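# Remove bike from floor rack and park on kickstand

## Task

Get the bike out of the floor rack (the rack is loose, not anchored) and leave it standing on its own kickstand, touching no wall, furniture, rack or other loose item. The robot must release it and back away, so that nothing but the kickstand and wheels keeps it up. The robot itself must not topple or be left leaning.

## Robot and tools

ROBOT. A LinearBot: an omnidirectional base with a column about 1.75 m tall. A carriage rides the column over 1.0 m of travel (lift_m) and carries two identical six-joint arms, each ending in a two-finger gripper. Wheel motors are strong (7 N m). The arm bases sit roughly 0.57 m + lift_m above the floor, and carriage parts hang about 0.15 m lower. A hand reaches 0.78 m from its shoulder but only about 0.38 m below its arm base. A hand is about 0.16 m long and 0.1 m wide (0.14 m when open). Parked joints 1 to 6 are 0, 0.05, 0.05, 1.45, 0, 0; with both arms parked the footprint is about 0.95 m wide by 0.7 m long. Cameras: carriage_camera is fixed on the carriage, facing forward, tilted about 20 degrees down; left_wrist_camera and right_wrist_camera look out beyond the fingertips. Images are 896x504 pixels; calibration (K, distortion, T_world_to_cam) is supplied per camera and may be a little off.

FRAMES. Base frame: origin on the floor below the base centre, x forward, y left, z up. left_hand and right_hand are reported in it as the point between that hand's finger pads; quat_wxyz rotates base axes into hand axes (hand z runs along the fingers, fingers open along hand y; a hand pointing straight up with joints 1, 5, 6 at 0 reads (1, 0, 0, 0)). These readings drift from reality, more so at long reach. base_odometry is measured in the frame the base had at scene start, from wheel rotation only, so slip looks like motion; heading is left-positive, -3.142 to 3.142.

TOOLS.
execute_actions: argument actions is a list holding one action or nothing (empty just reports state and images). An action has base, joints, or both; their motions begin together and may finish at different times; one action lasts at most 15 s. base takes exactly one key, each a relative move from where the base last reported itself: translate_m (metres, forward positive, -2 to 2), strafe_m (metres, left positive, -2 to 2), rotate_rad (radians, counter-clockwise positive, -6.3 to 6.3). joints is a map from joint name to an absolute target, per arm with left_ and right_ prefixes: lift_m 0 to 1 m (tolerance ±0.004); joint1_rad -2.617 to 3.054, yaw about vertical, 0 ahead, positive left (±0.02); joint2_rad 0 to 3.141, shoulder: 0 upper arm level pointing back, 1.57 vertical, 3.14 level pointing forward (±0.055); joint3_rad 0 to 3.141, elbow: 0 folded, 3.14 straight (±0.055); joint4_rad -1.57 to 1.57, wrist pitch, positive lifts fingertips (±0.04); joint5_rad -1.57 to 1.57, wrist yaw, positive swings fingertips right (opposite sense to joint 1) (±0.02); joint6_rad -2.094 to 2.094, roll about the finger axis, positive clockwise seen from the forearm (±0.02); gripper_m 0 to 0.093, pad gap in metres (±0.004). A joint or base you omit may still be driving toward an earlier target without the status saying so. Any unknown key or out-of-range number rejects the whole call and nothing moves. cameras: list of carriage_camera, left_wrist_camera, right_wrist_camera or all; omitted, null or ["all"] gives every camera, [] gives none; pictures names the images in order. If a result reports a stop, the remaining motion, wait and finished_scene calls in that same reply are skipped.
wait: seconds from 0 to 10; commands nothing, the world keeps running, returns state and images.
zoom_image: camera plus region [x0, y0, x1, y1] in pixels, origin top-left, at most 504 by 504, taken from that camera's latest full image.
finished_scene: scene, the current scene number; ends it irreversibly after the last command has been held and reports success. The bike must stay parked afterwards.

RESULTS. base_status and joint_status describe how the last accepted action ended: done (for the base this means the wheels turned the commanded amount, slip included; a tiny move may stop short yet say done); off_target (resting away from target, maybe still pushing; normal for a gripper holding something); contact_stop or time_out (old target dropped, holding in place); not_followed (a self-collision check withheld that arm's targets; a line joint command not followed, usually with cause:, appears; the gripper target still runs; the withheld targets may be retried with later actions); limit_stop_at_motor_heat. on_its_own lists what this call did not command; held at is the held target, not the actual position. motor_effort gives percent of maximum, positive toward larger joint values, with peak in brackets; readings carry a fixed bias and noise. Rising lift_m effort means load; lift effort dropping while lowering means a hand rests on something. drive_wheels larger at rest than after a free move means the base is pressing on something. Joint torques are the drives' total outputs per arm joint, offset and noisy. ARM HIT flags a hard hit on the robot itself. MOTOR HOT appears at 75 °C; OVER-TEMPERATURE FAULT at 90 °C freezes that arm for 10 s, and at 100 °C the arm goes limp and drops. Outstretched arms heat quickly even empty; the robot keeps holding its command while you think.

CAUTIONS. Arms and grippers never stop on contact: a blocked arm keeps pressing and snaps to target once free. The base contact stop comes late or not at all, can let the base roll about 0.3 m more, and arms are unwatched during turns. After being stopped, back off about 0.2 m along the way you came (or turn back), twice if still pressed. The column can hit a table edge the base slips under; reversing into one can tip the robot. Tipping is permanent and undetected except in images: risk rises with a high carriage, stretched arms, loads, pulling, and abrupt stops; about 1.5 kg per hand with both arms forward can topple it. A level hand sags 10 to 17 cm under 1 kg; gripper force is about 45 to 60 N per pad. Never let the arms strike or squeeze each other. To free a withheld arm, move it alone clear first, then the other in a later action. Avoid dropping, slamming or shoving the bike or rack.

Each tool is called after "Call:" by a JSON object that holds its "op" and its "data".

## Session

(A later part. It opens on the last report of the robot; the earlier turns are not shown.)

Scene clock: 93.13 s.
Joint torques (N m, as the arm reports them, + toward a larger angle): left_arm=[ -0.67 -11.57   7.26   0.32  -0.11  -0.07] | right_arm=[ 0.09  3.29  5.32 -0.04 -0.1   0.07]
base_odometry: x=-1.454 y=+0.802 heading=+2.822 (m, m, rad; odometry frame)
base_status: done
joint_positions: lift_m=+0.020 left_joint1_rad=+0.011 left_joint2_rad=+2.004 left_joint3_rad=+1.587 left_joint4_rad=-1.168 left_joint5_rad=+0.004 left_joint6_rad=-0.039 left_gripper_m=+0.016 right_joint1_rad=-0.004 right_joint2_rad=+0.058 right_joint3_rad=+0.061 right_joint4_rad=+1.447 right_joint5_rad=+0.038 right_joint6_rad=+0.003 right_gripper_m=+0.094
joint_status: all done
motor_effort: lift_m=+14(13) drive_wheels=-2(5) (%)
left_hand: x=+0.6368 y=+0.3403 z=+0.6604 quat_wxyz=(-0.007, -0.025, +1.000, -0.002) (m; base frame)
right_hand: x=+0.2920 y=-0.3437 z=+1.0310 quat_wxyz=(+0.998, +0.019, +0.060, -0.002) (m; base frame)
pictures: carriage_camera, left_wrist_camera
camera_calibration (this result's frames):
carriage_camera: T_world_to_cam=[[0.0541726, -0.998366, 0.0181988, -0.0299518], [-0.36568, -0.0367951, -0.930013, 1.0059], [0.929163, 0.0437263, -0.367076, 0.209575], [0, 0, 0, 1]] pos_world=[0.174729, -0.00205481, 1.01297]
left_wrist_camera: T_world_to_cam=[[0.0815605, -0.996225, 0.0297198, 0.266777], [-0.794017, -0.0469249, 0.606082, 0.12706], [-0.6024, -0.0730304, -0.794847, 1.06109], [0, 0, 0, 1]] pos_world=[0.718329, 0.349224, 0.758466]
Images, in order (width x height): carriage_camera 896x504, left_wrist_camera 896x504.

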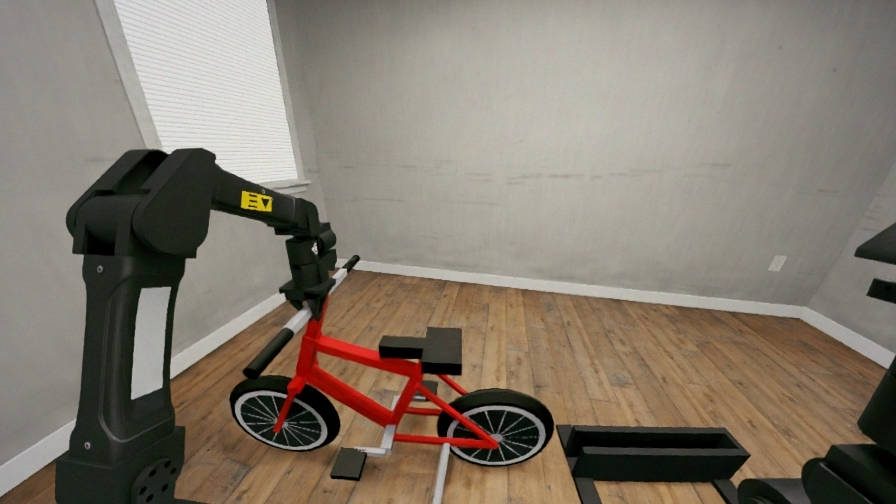

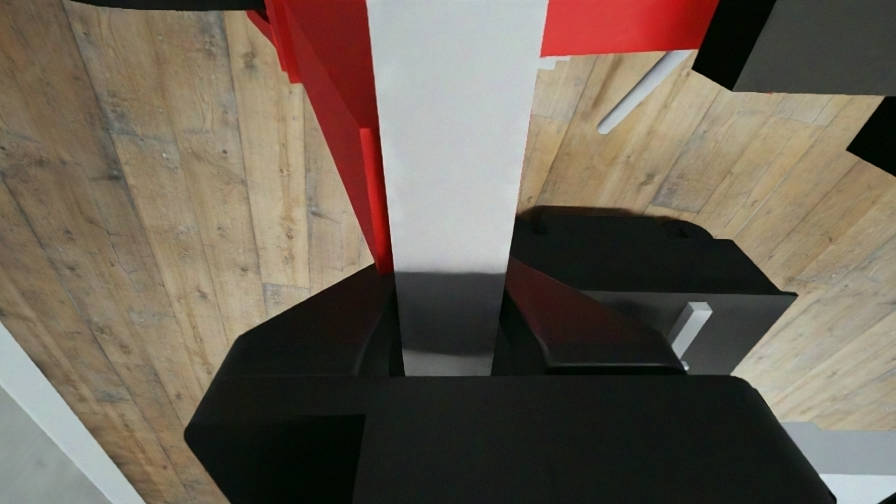

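Call:
{"op": "execute_actions", "data": {"actions": [{"base":{"strafe_m":0.08},"joints":{"left_joint1_rad":0.0}}], "cameras": []}}

Call:
{"op": "execute_actions", "data": {"actions": [{"base":{"translate_m":-0.08},"joints":{"left_joint1_rad":0.0}}]}}

Scene clock: 99.67 s.
Joint torques (N m, as the arm reports them, + toward a larger angle): left_arm=[ -0.31 -11.67   7.29   0.34  -0.12  -0.08] | right_arm=[ 0.13  3.3   5.32 -0.02 -0.09  0.07]
base_odometry: x=-1.480 y=+0.726 heading=+2.822 (m, m, rad; odometry frame)
base_status: done
joint_positions: lift_m=+0.020 left_joint1_rad=+0.006 left_joint2_rad=+2.004 left_joint3_rad=+1.587 left_joint4_rad=-1.170 left_joint5_rad=+0.006 left_joint6_rad=-0.037 left_gripper_m=+0.016 right_joint1_rad=-0.004 right_joint2_rad=+0.058 right_joint3_rad=+0.061 right_joint4_rad=+1.447 right_joint5_rad=+0.038 right_joint6_rad=+0.003 right_gripper_m=+0.094
joint_status: all done
motor_effort: lift_m=+13(13) drive_wheels=-1(6) (%)
left_hand: x=+0.6362 y=+0.3384 z=+0.6604 quat_wxyz=(-0.008, -0.022, +1.000, -0.003) (m; base frame)
right_hand: x=+0.2920 y=-0.3437 z=+1.0310 quat_wxyz=(+0.998, +0.019, +0.060, -0.002) (m; base frame)
pictures: none
No camera images: the call's "cameras" was empty. Leave "cameras" out to get every camera's image.

Scene clock: 101.07 s.
Joint torques (N m, as the arm reports them, + toward a larger angle): left_arm=[ -0.39 -13.75   7.12  -0.04  -0.12  -0.2 ] | right_arm=[ 0.13  3.31  5.3  -0.04 -0.09  0.07]
base_odometry: x=-1.404 y=+0.700 heading=+2.822 (m, m, rad; odometry frame)
base_status: done
joint_positions: lift_m=+0.020 left_joint1_rad=+0.006 left_joint2_rad=+2.025 left_joint3_rad=+1.587 left_joint4_rad=-1.126 left_joint5_rad=+0.006 left_joint6_rad=-0.024 left_gripper_m=+0.016 right_joint1_rad=-0.004 right_joint2_rad=+0.058 right_joint3_rad=+0.061 right_joint4_rad=+1.447 right_joint5_rad=+0.038 right_joint6_rad=+0.003 right_gripper_m=+0.094
joint_status: all done
motor_effort: lift_m=+16(13) drive_wheels=-2(2) (%)
left_hand: x=+0.6460 y=+0.3385 z=+0.6525 quat_wxyz=(+0.003, -0.015, +1.000, -0.003) (m; base frame)
right_hand: x=+0.2919 y=-0.3437 z=+1.0310 quat_wxyz=(+0.998, +0.019, +0.060, -0.002) (m; base frame)
pictures: carriage_camera, left_wrist_camera, right_wrist_camera
camera_calibration (this result's frames):
carriage_camera: T_world_to_cam=[[0.0541726, -0.998366, 0.0181988, -0.0299518], [-0.36568, -0.0367951, -0.930013, 1.0059], [0.929163, 0.0437263, -0.367076, 0.209575], [0, 0, 0, 1]] pos_world=[0.174729, -0.00205481, 1.01297]
left_wrist_camera: T_world_to_cam=[[0.0619087, -0.997562, 0.0322225, 0.275921], [-0.807124, -0.0310465, 0.589564, 0.15295], [-0.587126, -0.0625067, -0.807078, 1.05482], [0, 0, 0, 1]] pos_world=[0.725677, 0.34593, 0.752254]
right_wrist_camera: T_world_to_cam=[[0.0331601, -0.997713, -0.0589065, -0.291388], [0.709774, 0.0650033, -0.701424, 0.537468], [0.703649, -0.018551, 0.710306, -0.818485], [0, 0, 0, 1]] pos_world=[0.204108, -0.340842, 0.941203]
Images, in order (width x height): carriage_camera 896x504, left_wrist_camera 896x504, right_wrist_camera 896x504.

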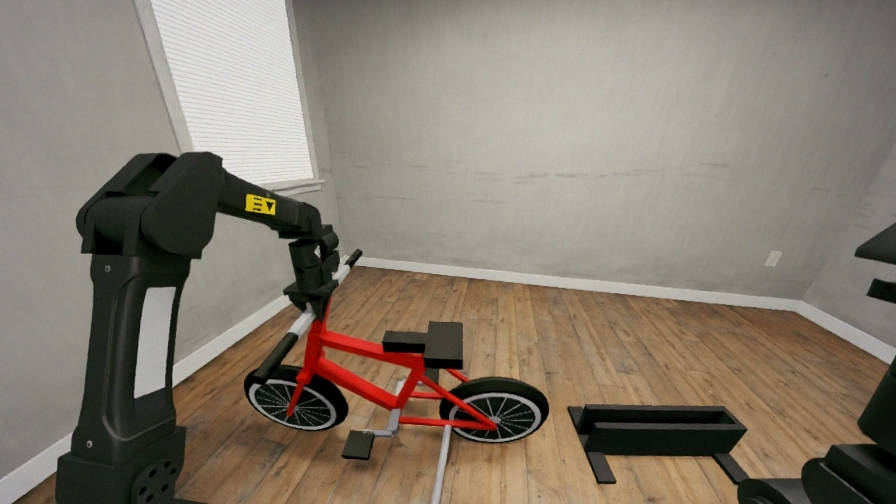

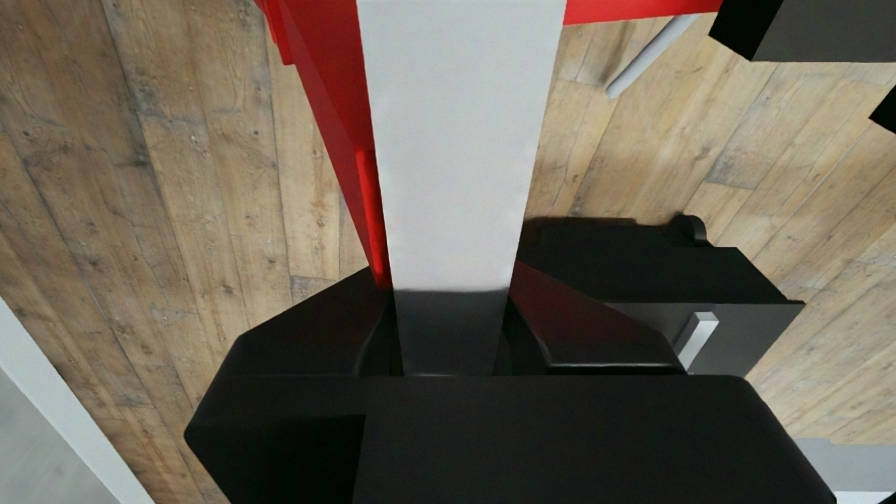

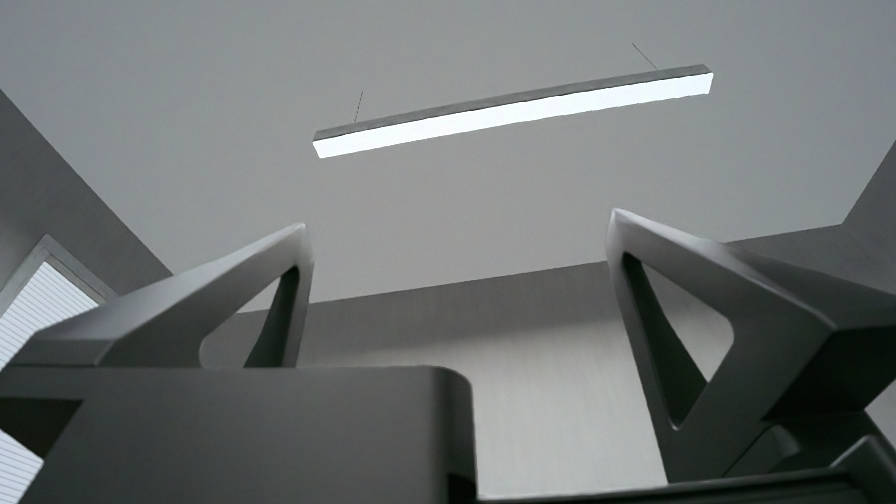

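Call:
{"op": "execute_actions", "data": {"actions": [{"joints":{"left_gripper_m":0.04}}], "cameras": ["carriage_camera","left_wrist_camera"]}}

Call:
{"op": "wait", "data": {"seconds": 2}}

Scene clock: 107.17 s.
Joint torques (N m, as the arm reports them, + toward a larger angle): left_arm=[ -0.38 -11.16   7.22   0.44   0.02   0.04] | right_arm=[ 0.11  3.3   5.3  -0.05 -0.1   0.06]
base_odometry: x=-1.404 y=+0.700 heading=+2.822 (m, m, rad; odometry frame)
base_status: not commanded
joint_positions: lift_m=+0.020 left_joint1_rad=+0.006 left_joint2_rad=+1.998 left_joint3_rad=+1.587 left_joint4_rad=-1.179 left_joint5_rad=-0.010 left_joint6_rad=-0.050 left_gripper_m=+0.040 right_joint1_rad=-0.004 right_joint2_rad=+0.058 right_joint3_rad=+0.061 right_joint4_rad=+1.448 right_joint5_rad=+0.038 right_joint6_rad=+0.003 right_gripper_m=+0.094
joint_status: all done
motor_effort: lift_m=+14(14) drive_wheels=-2(3) (%)
left_hand: x=+0.6342 y=+0.3408 z=+0.6624 quat_wxyz=(-0.010, -0.028, +1.000, +0.005) (m; base frame)
right_hand: x=+0.2916 y=-0.3437 z=+1.0311 quat_wxyz=(+0.998, +0.019, +0.059, -0.002) (m; base frame)
pictures: carriage_camera, left_wrist_camera
camera_calibration (this result's frames):
carriage_camera: T_world_to_cam=[[0.0541726, -0.998366, 0.0181988, -0.0299518], [-0.36568, -0.0367951, -0.930013, 1.0059], [0.929163, 0.0437263, -0.367076, 0.209575], [0, 0, 0, 1]] pos_world=[0.174729, -0.00205481, 1.01297]
left_wrist_camera: T_world_to_cam=[[0.0879033, -0.996021, 0.014637, 0.273291], [-0.790149, -0.0607716, 0.609894, 0.123551], [-0.606578, -0.0651771, -0.792348, 1.05957], [0, 0, 0, 1]] pos_world=[0.716314, 0.348772, 0.760197]
Images, in order (width x height): carriage_camera 896x504, left_wrist_camera 896x504.

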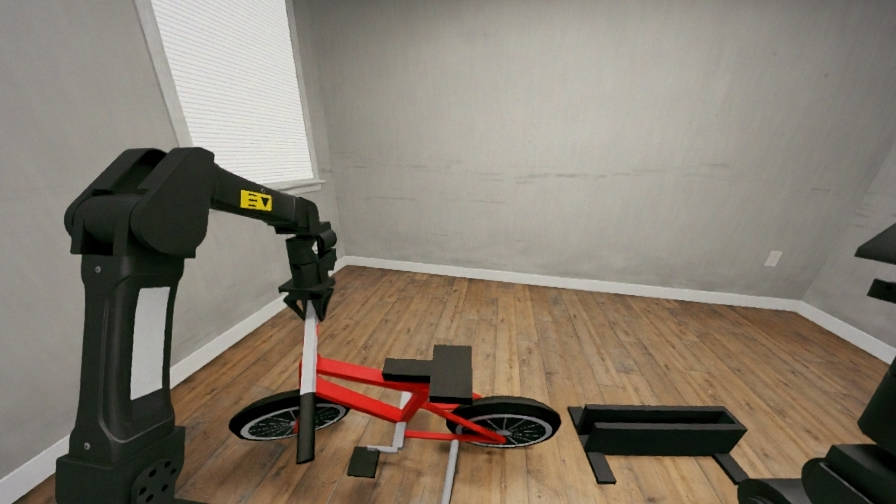

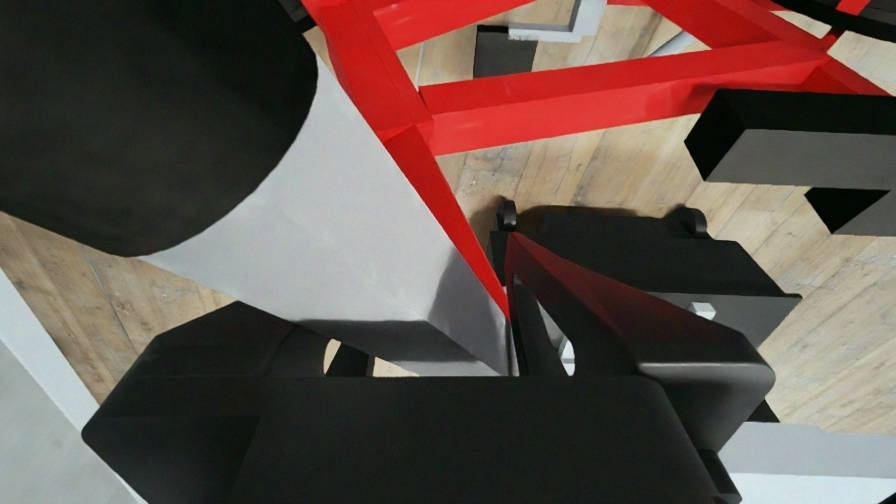

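Scene clock: 109.17 s.
Joint torques (N m, as the arm reports them, + toward a larger angle): left_arm=[ -0.25 -11.14   7.24   0.42   0.02   0.04] | right_arm=[ 0.08  3.33  5.26 -0.05 -0.1   0.06]
base_odometry: x=-1.404 y=+0.700 heading=+2.822 (m, m, rad; odometry frame)
base_status: not commanded
joint_positions: lift_m=+0.020 left_joint1_rad=+0.006 left_joint2_rad=+1.998 left_joint3_rad=+1.587 left_joint4_rad=-1.179 left_joint5_rad=-0.010 left_joint6_rad=-0.050 left_gripper_m=+0.040 right_joint1_rad=-0.004 right_joint2_rad=+0.058 right_joint3_rad=+0.061 right_joint4_rad=+1.448 right_joint5_rad=+0.038 right_joint6_rad=+0.003 right_gripper_m=+0.094
joint_status: all done
motor_effort: lift_m=+13(14) drive_wheels=-1(3) (%)
left_hand: x=+0.6342 y=+0.3408 z=+0.6624 quat_wxyz=(-0.010, -0.028, +1.000, +0.005) (m; base frame)
right_hand: x=+0.2916 y=-0.3437 z=+1.0311 quat_wxyz=(+0.998, +0.019, +0.059, -0.002) (m; base frame)
wait: 2.00 s; at rest by 0.27 s
pictures: carriage_camera, left_wrist_camera, right_wrist_camera
camera_calibration (this result's frames):
carriage_camera: T_world_to_cam=[[0.0541726, -0.998366, 0.0181988, -0.0299518], [-0.36568, -0.0367951, -0.930013, 1.0059], [0.929163, 0.0437263, -0.367076, 0.209575], [0, 0, 0, 1]] pos_world=[0.174729, -0.00205481, 1.01297]
left_wrist_camera: T_world_to_cam=[[0.0879033, -0.996021, 0.014637, 0.273291], [-0.790149, -0.0607716, 0.609894, 0.123551], [-0.606578, -0.0651771, -0.792348, 1.05957], [0, 0, 0, 1]] pos_world=[0.716314, 0.348772, 0.760197]
right_wrist_camera: T_world_to_cam=[[0.0332275, -0.997713, -0.0588639, -0.291439], [0.710576, 0.065, -0.700612, 0.536617], [0.702836, -0.0185477, 0.71111, -0.818904], [0, 0, 0, 1]] pos_world=[0.203931, -0.340841, 0.941136]
Images, in order (width x height): carriage_camera 896x504, left_wrist_camera 896x504, right_wrist_camera 896x504.

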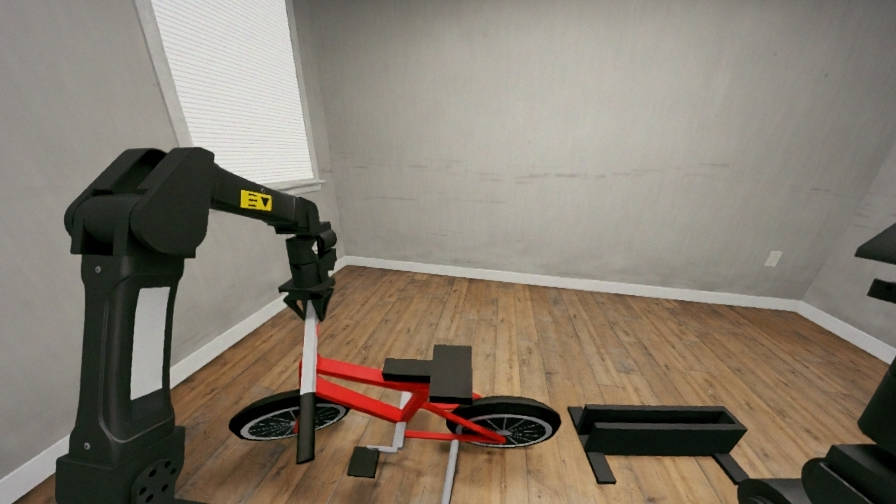

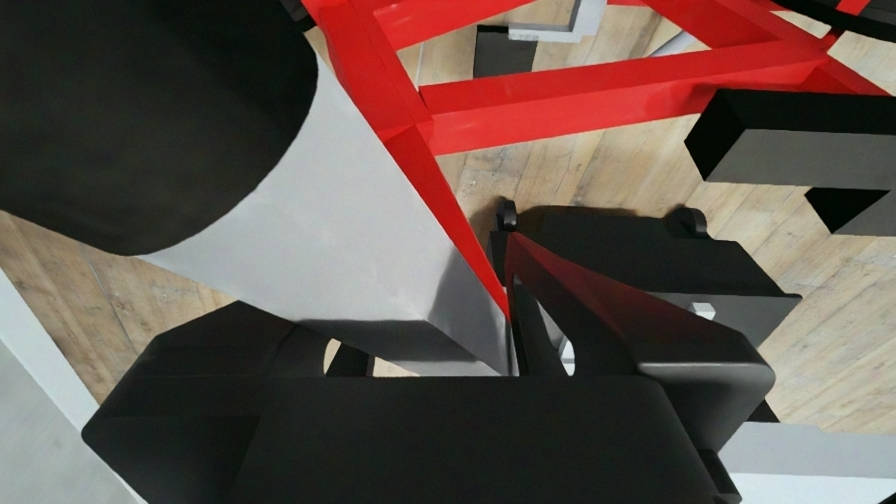

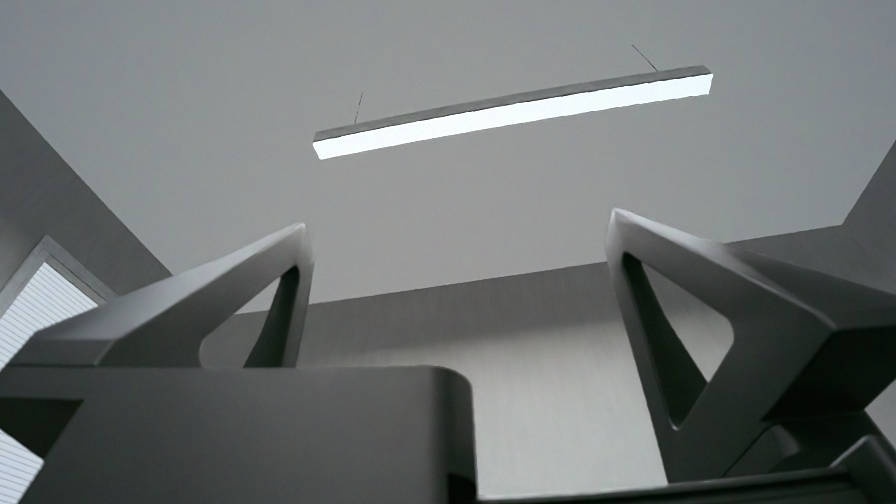

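Call:
{"op": "execute_actions", "data": {"actions": [{"joints":{"left_gripper_m":0.093}}], "cameras": []}}

Call:
{"op": "execute_actions", "data": {"actions": [{"joints":{"lift_m":0.25}}], "cameras": []}}

Call:
{"op": "execute_actions", "data": {"actions": [{"base":{"translate_m":-0.5}}], "cameras": ["carriage_camera"]}}

Scene clock: 115.00 s.
Joint torques (N m, as the arm reports them, + toward a larger angle): left_arm=[ -0.25 -11.12   7.27   0.41   0.     0.05] | right_arm=[ 0.09  3.29  5.28 -0.06 -0.1   0.06]
base_odometry: x=-1.404 y=+0.700 heading=+2.822 (m, m, rad; odometry frame)
base_status: not commanded
joint_positions: lift_m=+0.020 left_joint1_rad=+0.006 left_joint2_rad=+1.998 left_joint3_rad=+1.587 left_joint4_rad=-1.179 left_joint5_rad=-0.010 left_joint6_rad=-0.050 left_gripper_m=+0.093 right_joint1_rad=-0.004 right_joint2_rad=+0.058 right_joint3_rad=+0.061 right_joint4_rad=+1.448 right_joint5_rad=+0.038 right_joint6_rad=+0.003 right_gripper_m=+0.094
joint_status: all done
motor_effort: lift_m=+13(14) drive_wheels=-1(1) (%)
left_hand: x=+0.6343 y=+0.3407 z=+0.6624 quat_wxyz=(-0.010, -0.028, +1.000, +0.005) (m; base frame)
right_hand: x=+0.2916 y=-0.3437 z=+1.0311 quat_wxyz=(+0.998, +0.019, +0.059, -0.002) (m; base frame)
pictures: none
No camera images: the call's "cameras" was empty. Leave "cameras" out to get every camera's image.

Scene clock: 116.47 s.
Joint torques (N m, as the arm reports them, + toward a larger angle): left_arm=[ -0.29 -11.23   7.25   0.37   0.     0.03] | right_arm=[ 0.14  3.3   5.28 -0.05 -0.1   0.06]
base_odometry: x=-1.404 y=+0.700 heading=+2.822 (m, m, rad; odometry frame)
base_status: not commanded
joint_positions: lift_m=+0.250 left_joint1_rad=+0.006 left_joint2_rad=+1.999 left_joint3_rad=+1.587 left_joint4_rad=-1.173 left_joint5_rad=-0.009 left_joint6_rad=-0.050 left_gripper_m=+0.093 right_joint1_rad=-0.004 right_joint2_rad=+0.058 right_joint3_rad=+0.061 right_joint4_rad=+1.448 right_joint5_rad=+0.038 right_joint6_rad=+0.003 right_gripper_m=+0.094
joint_status: all done
motor_effort: lift_m=+19(22) drive_wheels=-2(1) (%)
left_hand: x=+0.6358 y=+0.3405 z=+0.8916 quat_wxyz=(-0.007, -0.028, +1.000, +0.004) (m; base frame)
right_hand: x=+0.2916 y=-0.3437 z=+1.2606 quat_wxyz=(+0.998, +0.019, +0.059, -0.002) (m; base frame)
pictures: none
No camera images: the call's "cameras" was empty. Leave "cameras" out to get every camera's image.

Scene clock: 119.57 s.
Joint torques (N m, as the arm reports them, + toward a larger angle): left_arm=[ -0.25 -11.21   7.29   0.37   0.     0.05] | right_arm=[ 0.08  3.33  5.34 -0.05 -0.1   0.06]
base_odometry: x=-0.929 y=+0.543 heading=+2.822 (m, m, rad; odometry frame)
base_status: done
joint_positions: lift_m=+0.250 left_joint1_rad=+0.006 left_joint2_rad=+1.999 left_joint3_rad=+1.587 left_joint4_rad=-1.173 left_joint5_rad=-0.008 left_joint6_rad=-0.050 left_gripper_m=+0.093 right_joint1_rad=-0.004 right_joint2_rad=+0.058 right_joint3_rad=+0.061 right_joint4_rad=+1.448 right_joint5_rad=+0.038 right_joint6_rad=+0.003 right_gripper_m=+0.094
joint_status: not commanded
motor_effort: lift_m=+17(17) drive_wheels=-2(6) (%)
left_hand: x=+0.6359 y=+0.3405 z=+0.8916 quat_wxyz=(-0.007, -0.028, +1.000, +0.004) (m; base frame)
right_hand: x=+0.2916 y=-0.3437 z=+1.2606 quat_wxyz=(+0.998, +0.019, +0.059, -0.002) (m; base frame)
pictures: carriage_camera
camera_calibration (this result's frames):
carriage_camera: T_world_to_cam=[[0.0541726, -0.998366, 0.0181988, -0.0341281], [-0.36568, -0.0367951, -0.930013, 1.21931], [0.929163, 0.0437263, -0.367076, 0.293811], [0, 0, 0, 1]] pos_world=[0.174729, -0.00205481, 1.24245]
Images, in order (width x height): carriage_camera 896x504.

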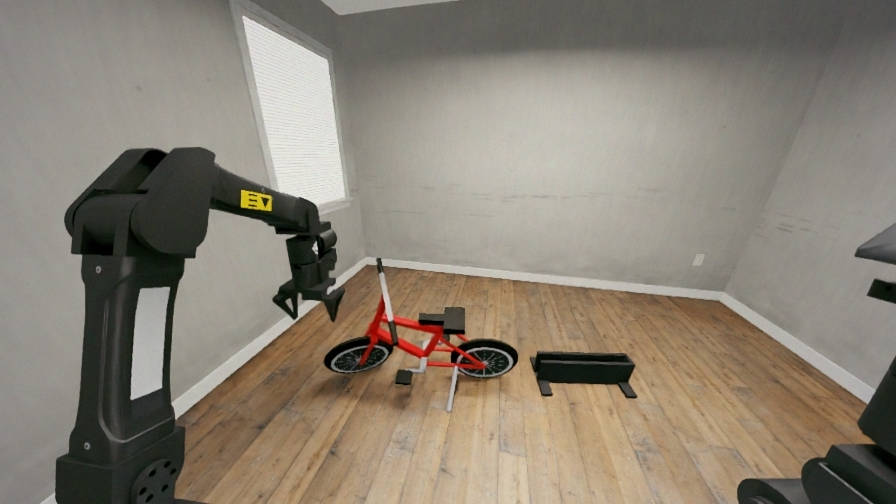

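Call:
{"op": "zoom_image", "data": {"camera": "carriage_camera", "region": [310,240,650,430]}}

Region (310, 240, 650, 430) of carriage_camera's 896x504 image, scaled by 1.482, with more detail than that image has; it fills the top 282 rows of this view, and the rest is white.

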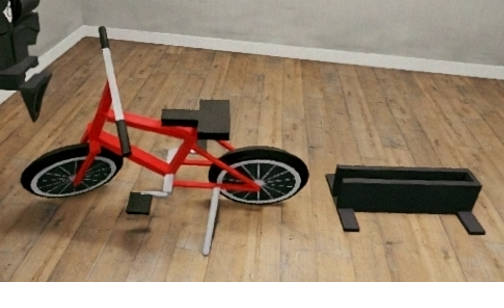

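Parked on its stand.

Call:
{"op": "finished_scene", "data": {"scene": 1}}

The scene is finished: the task was done.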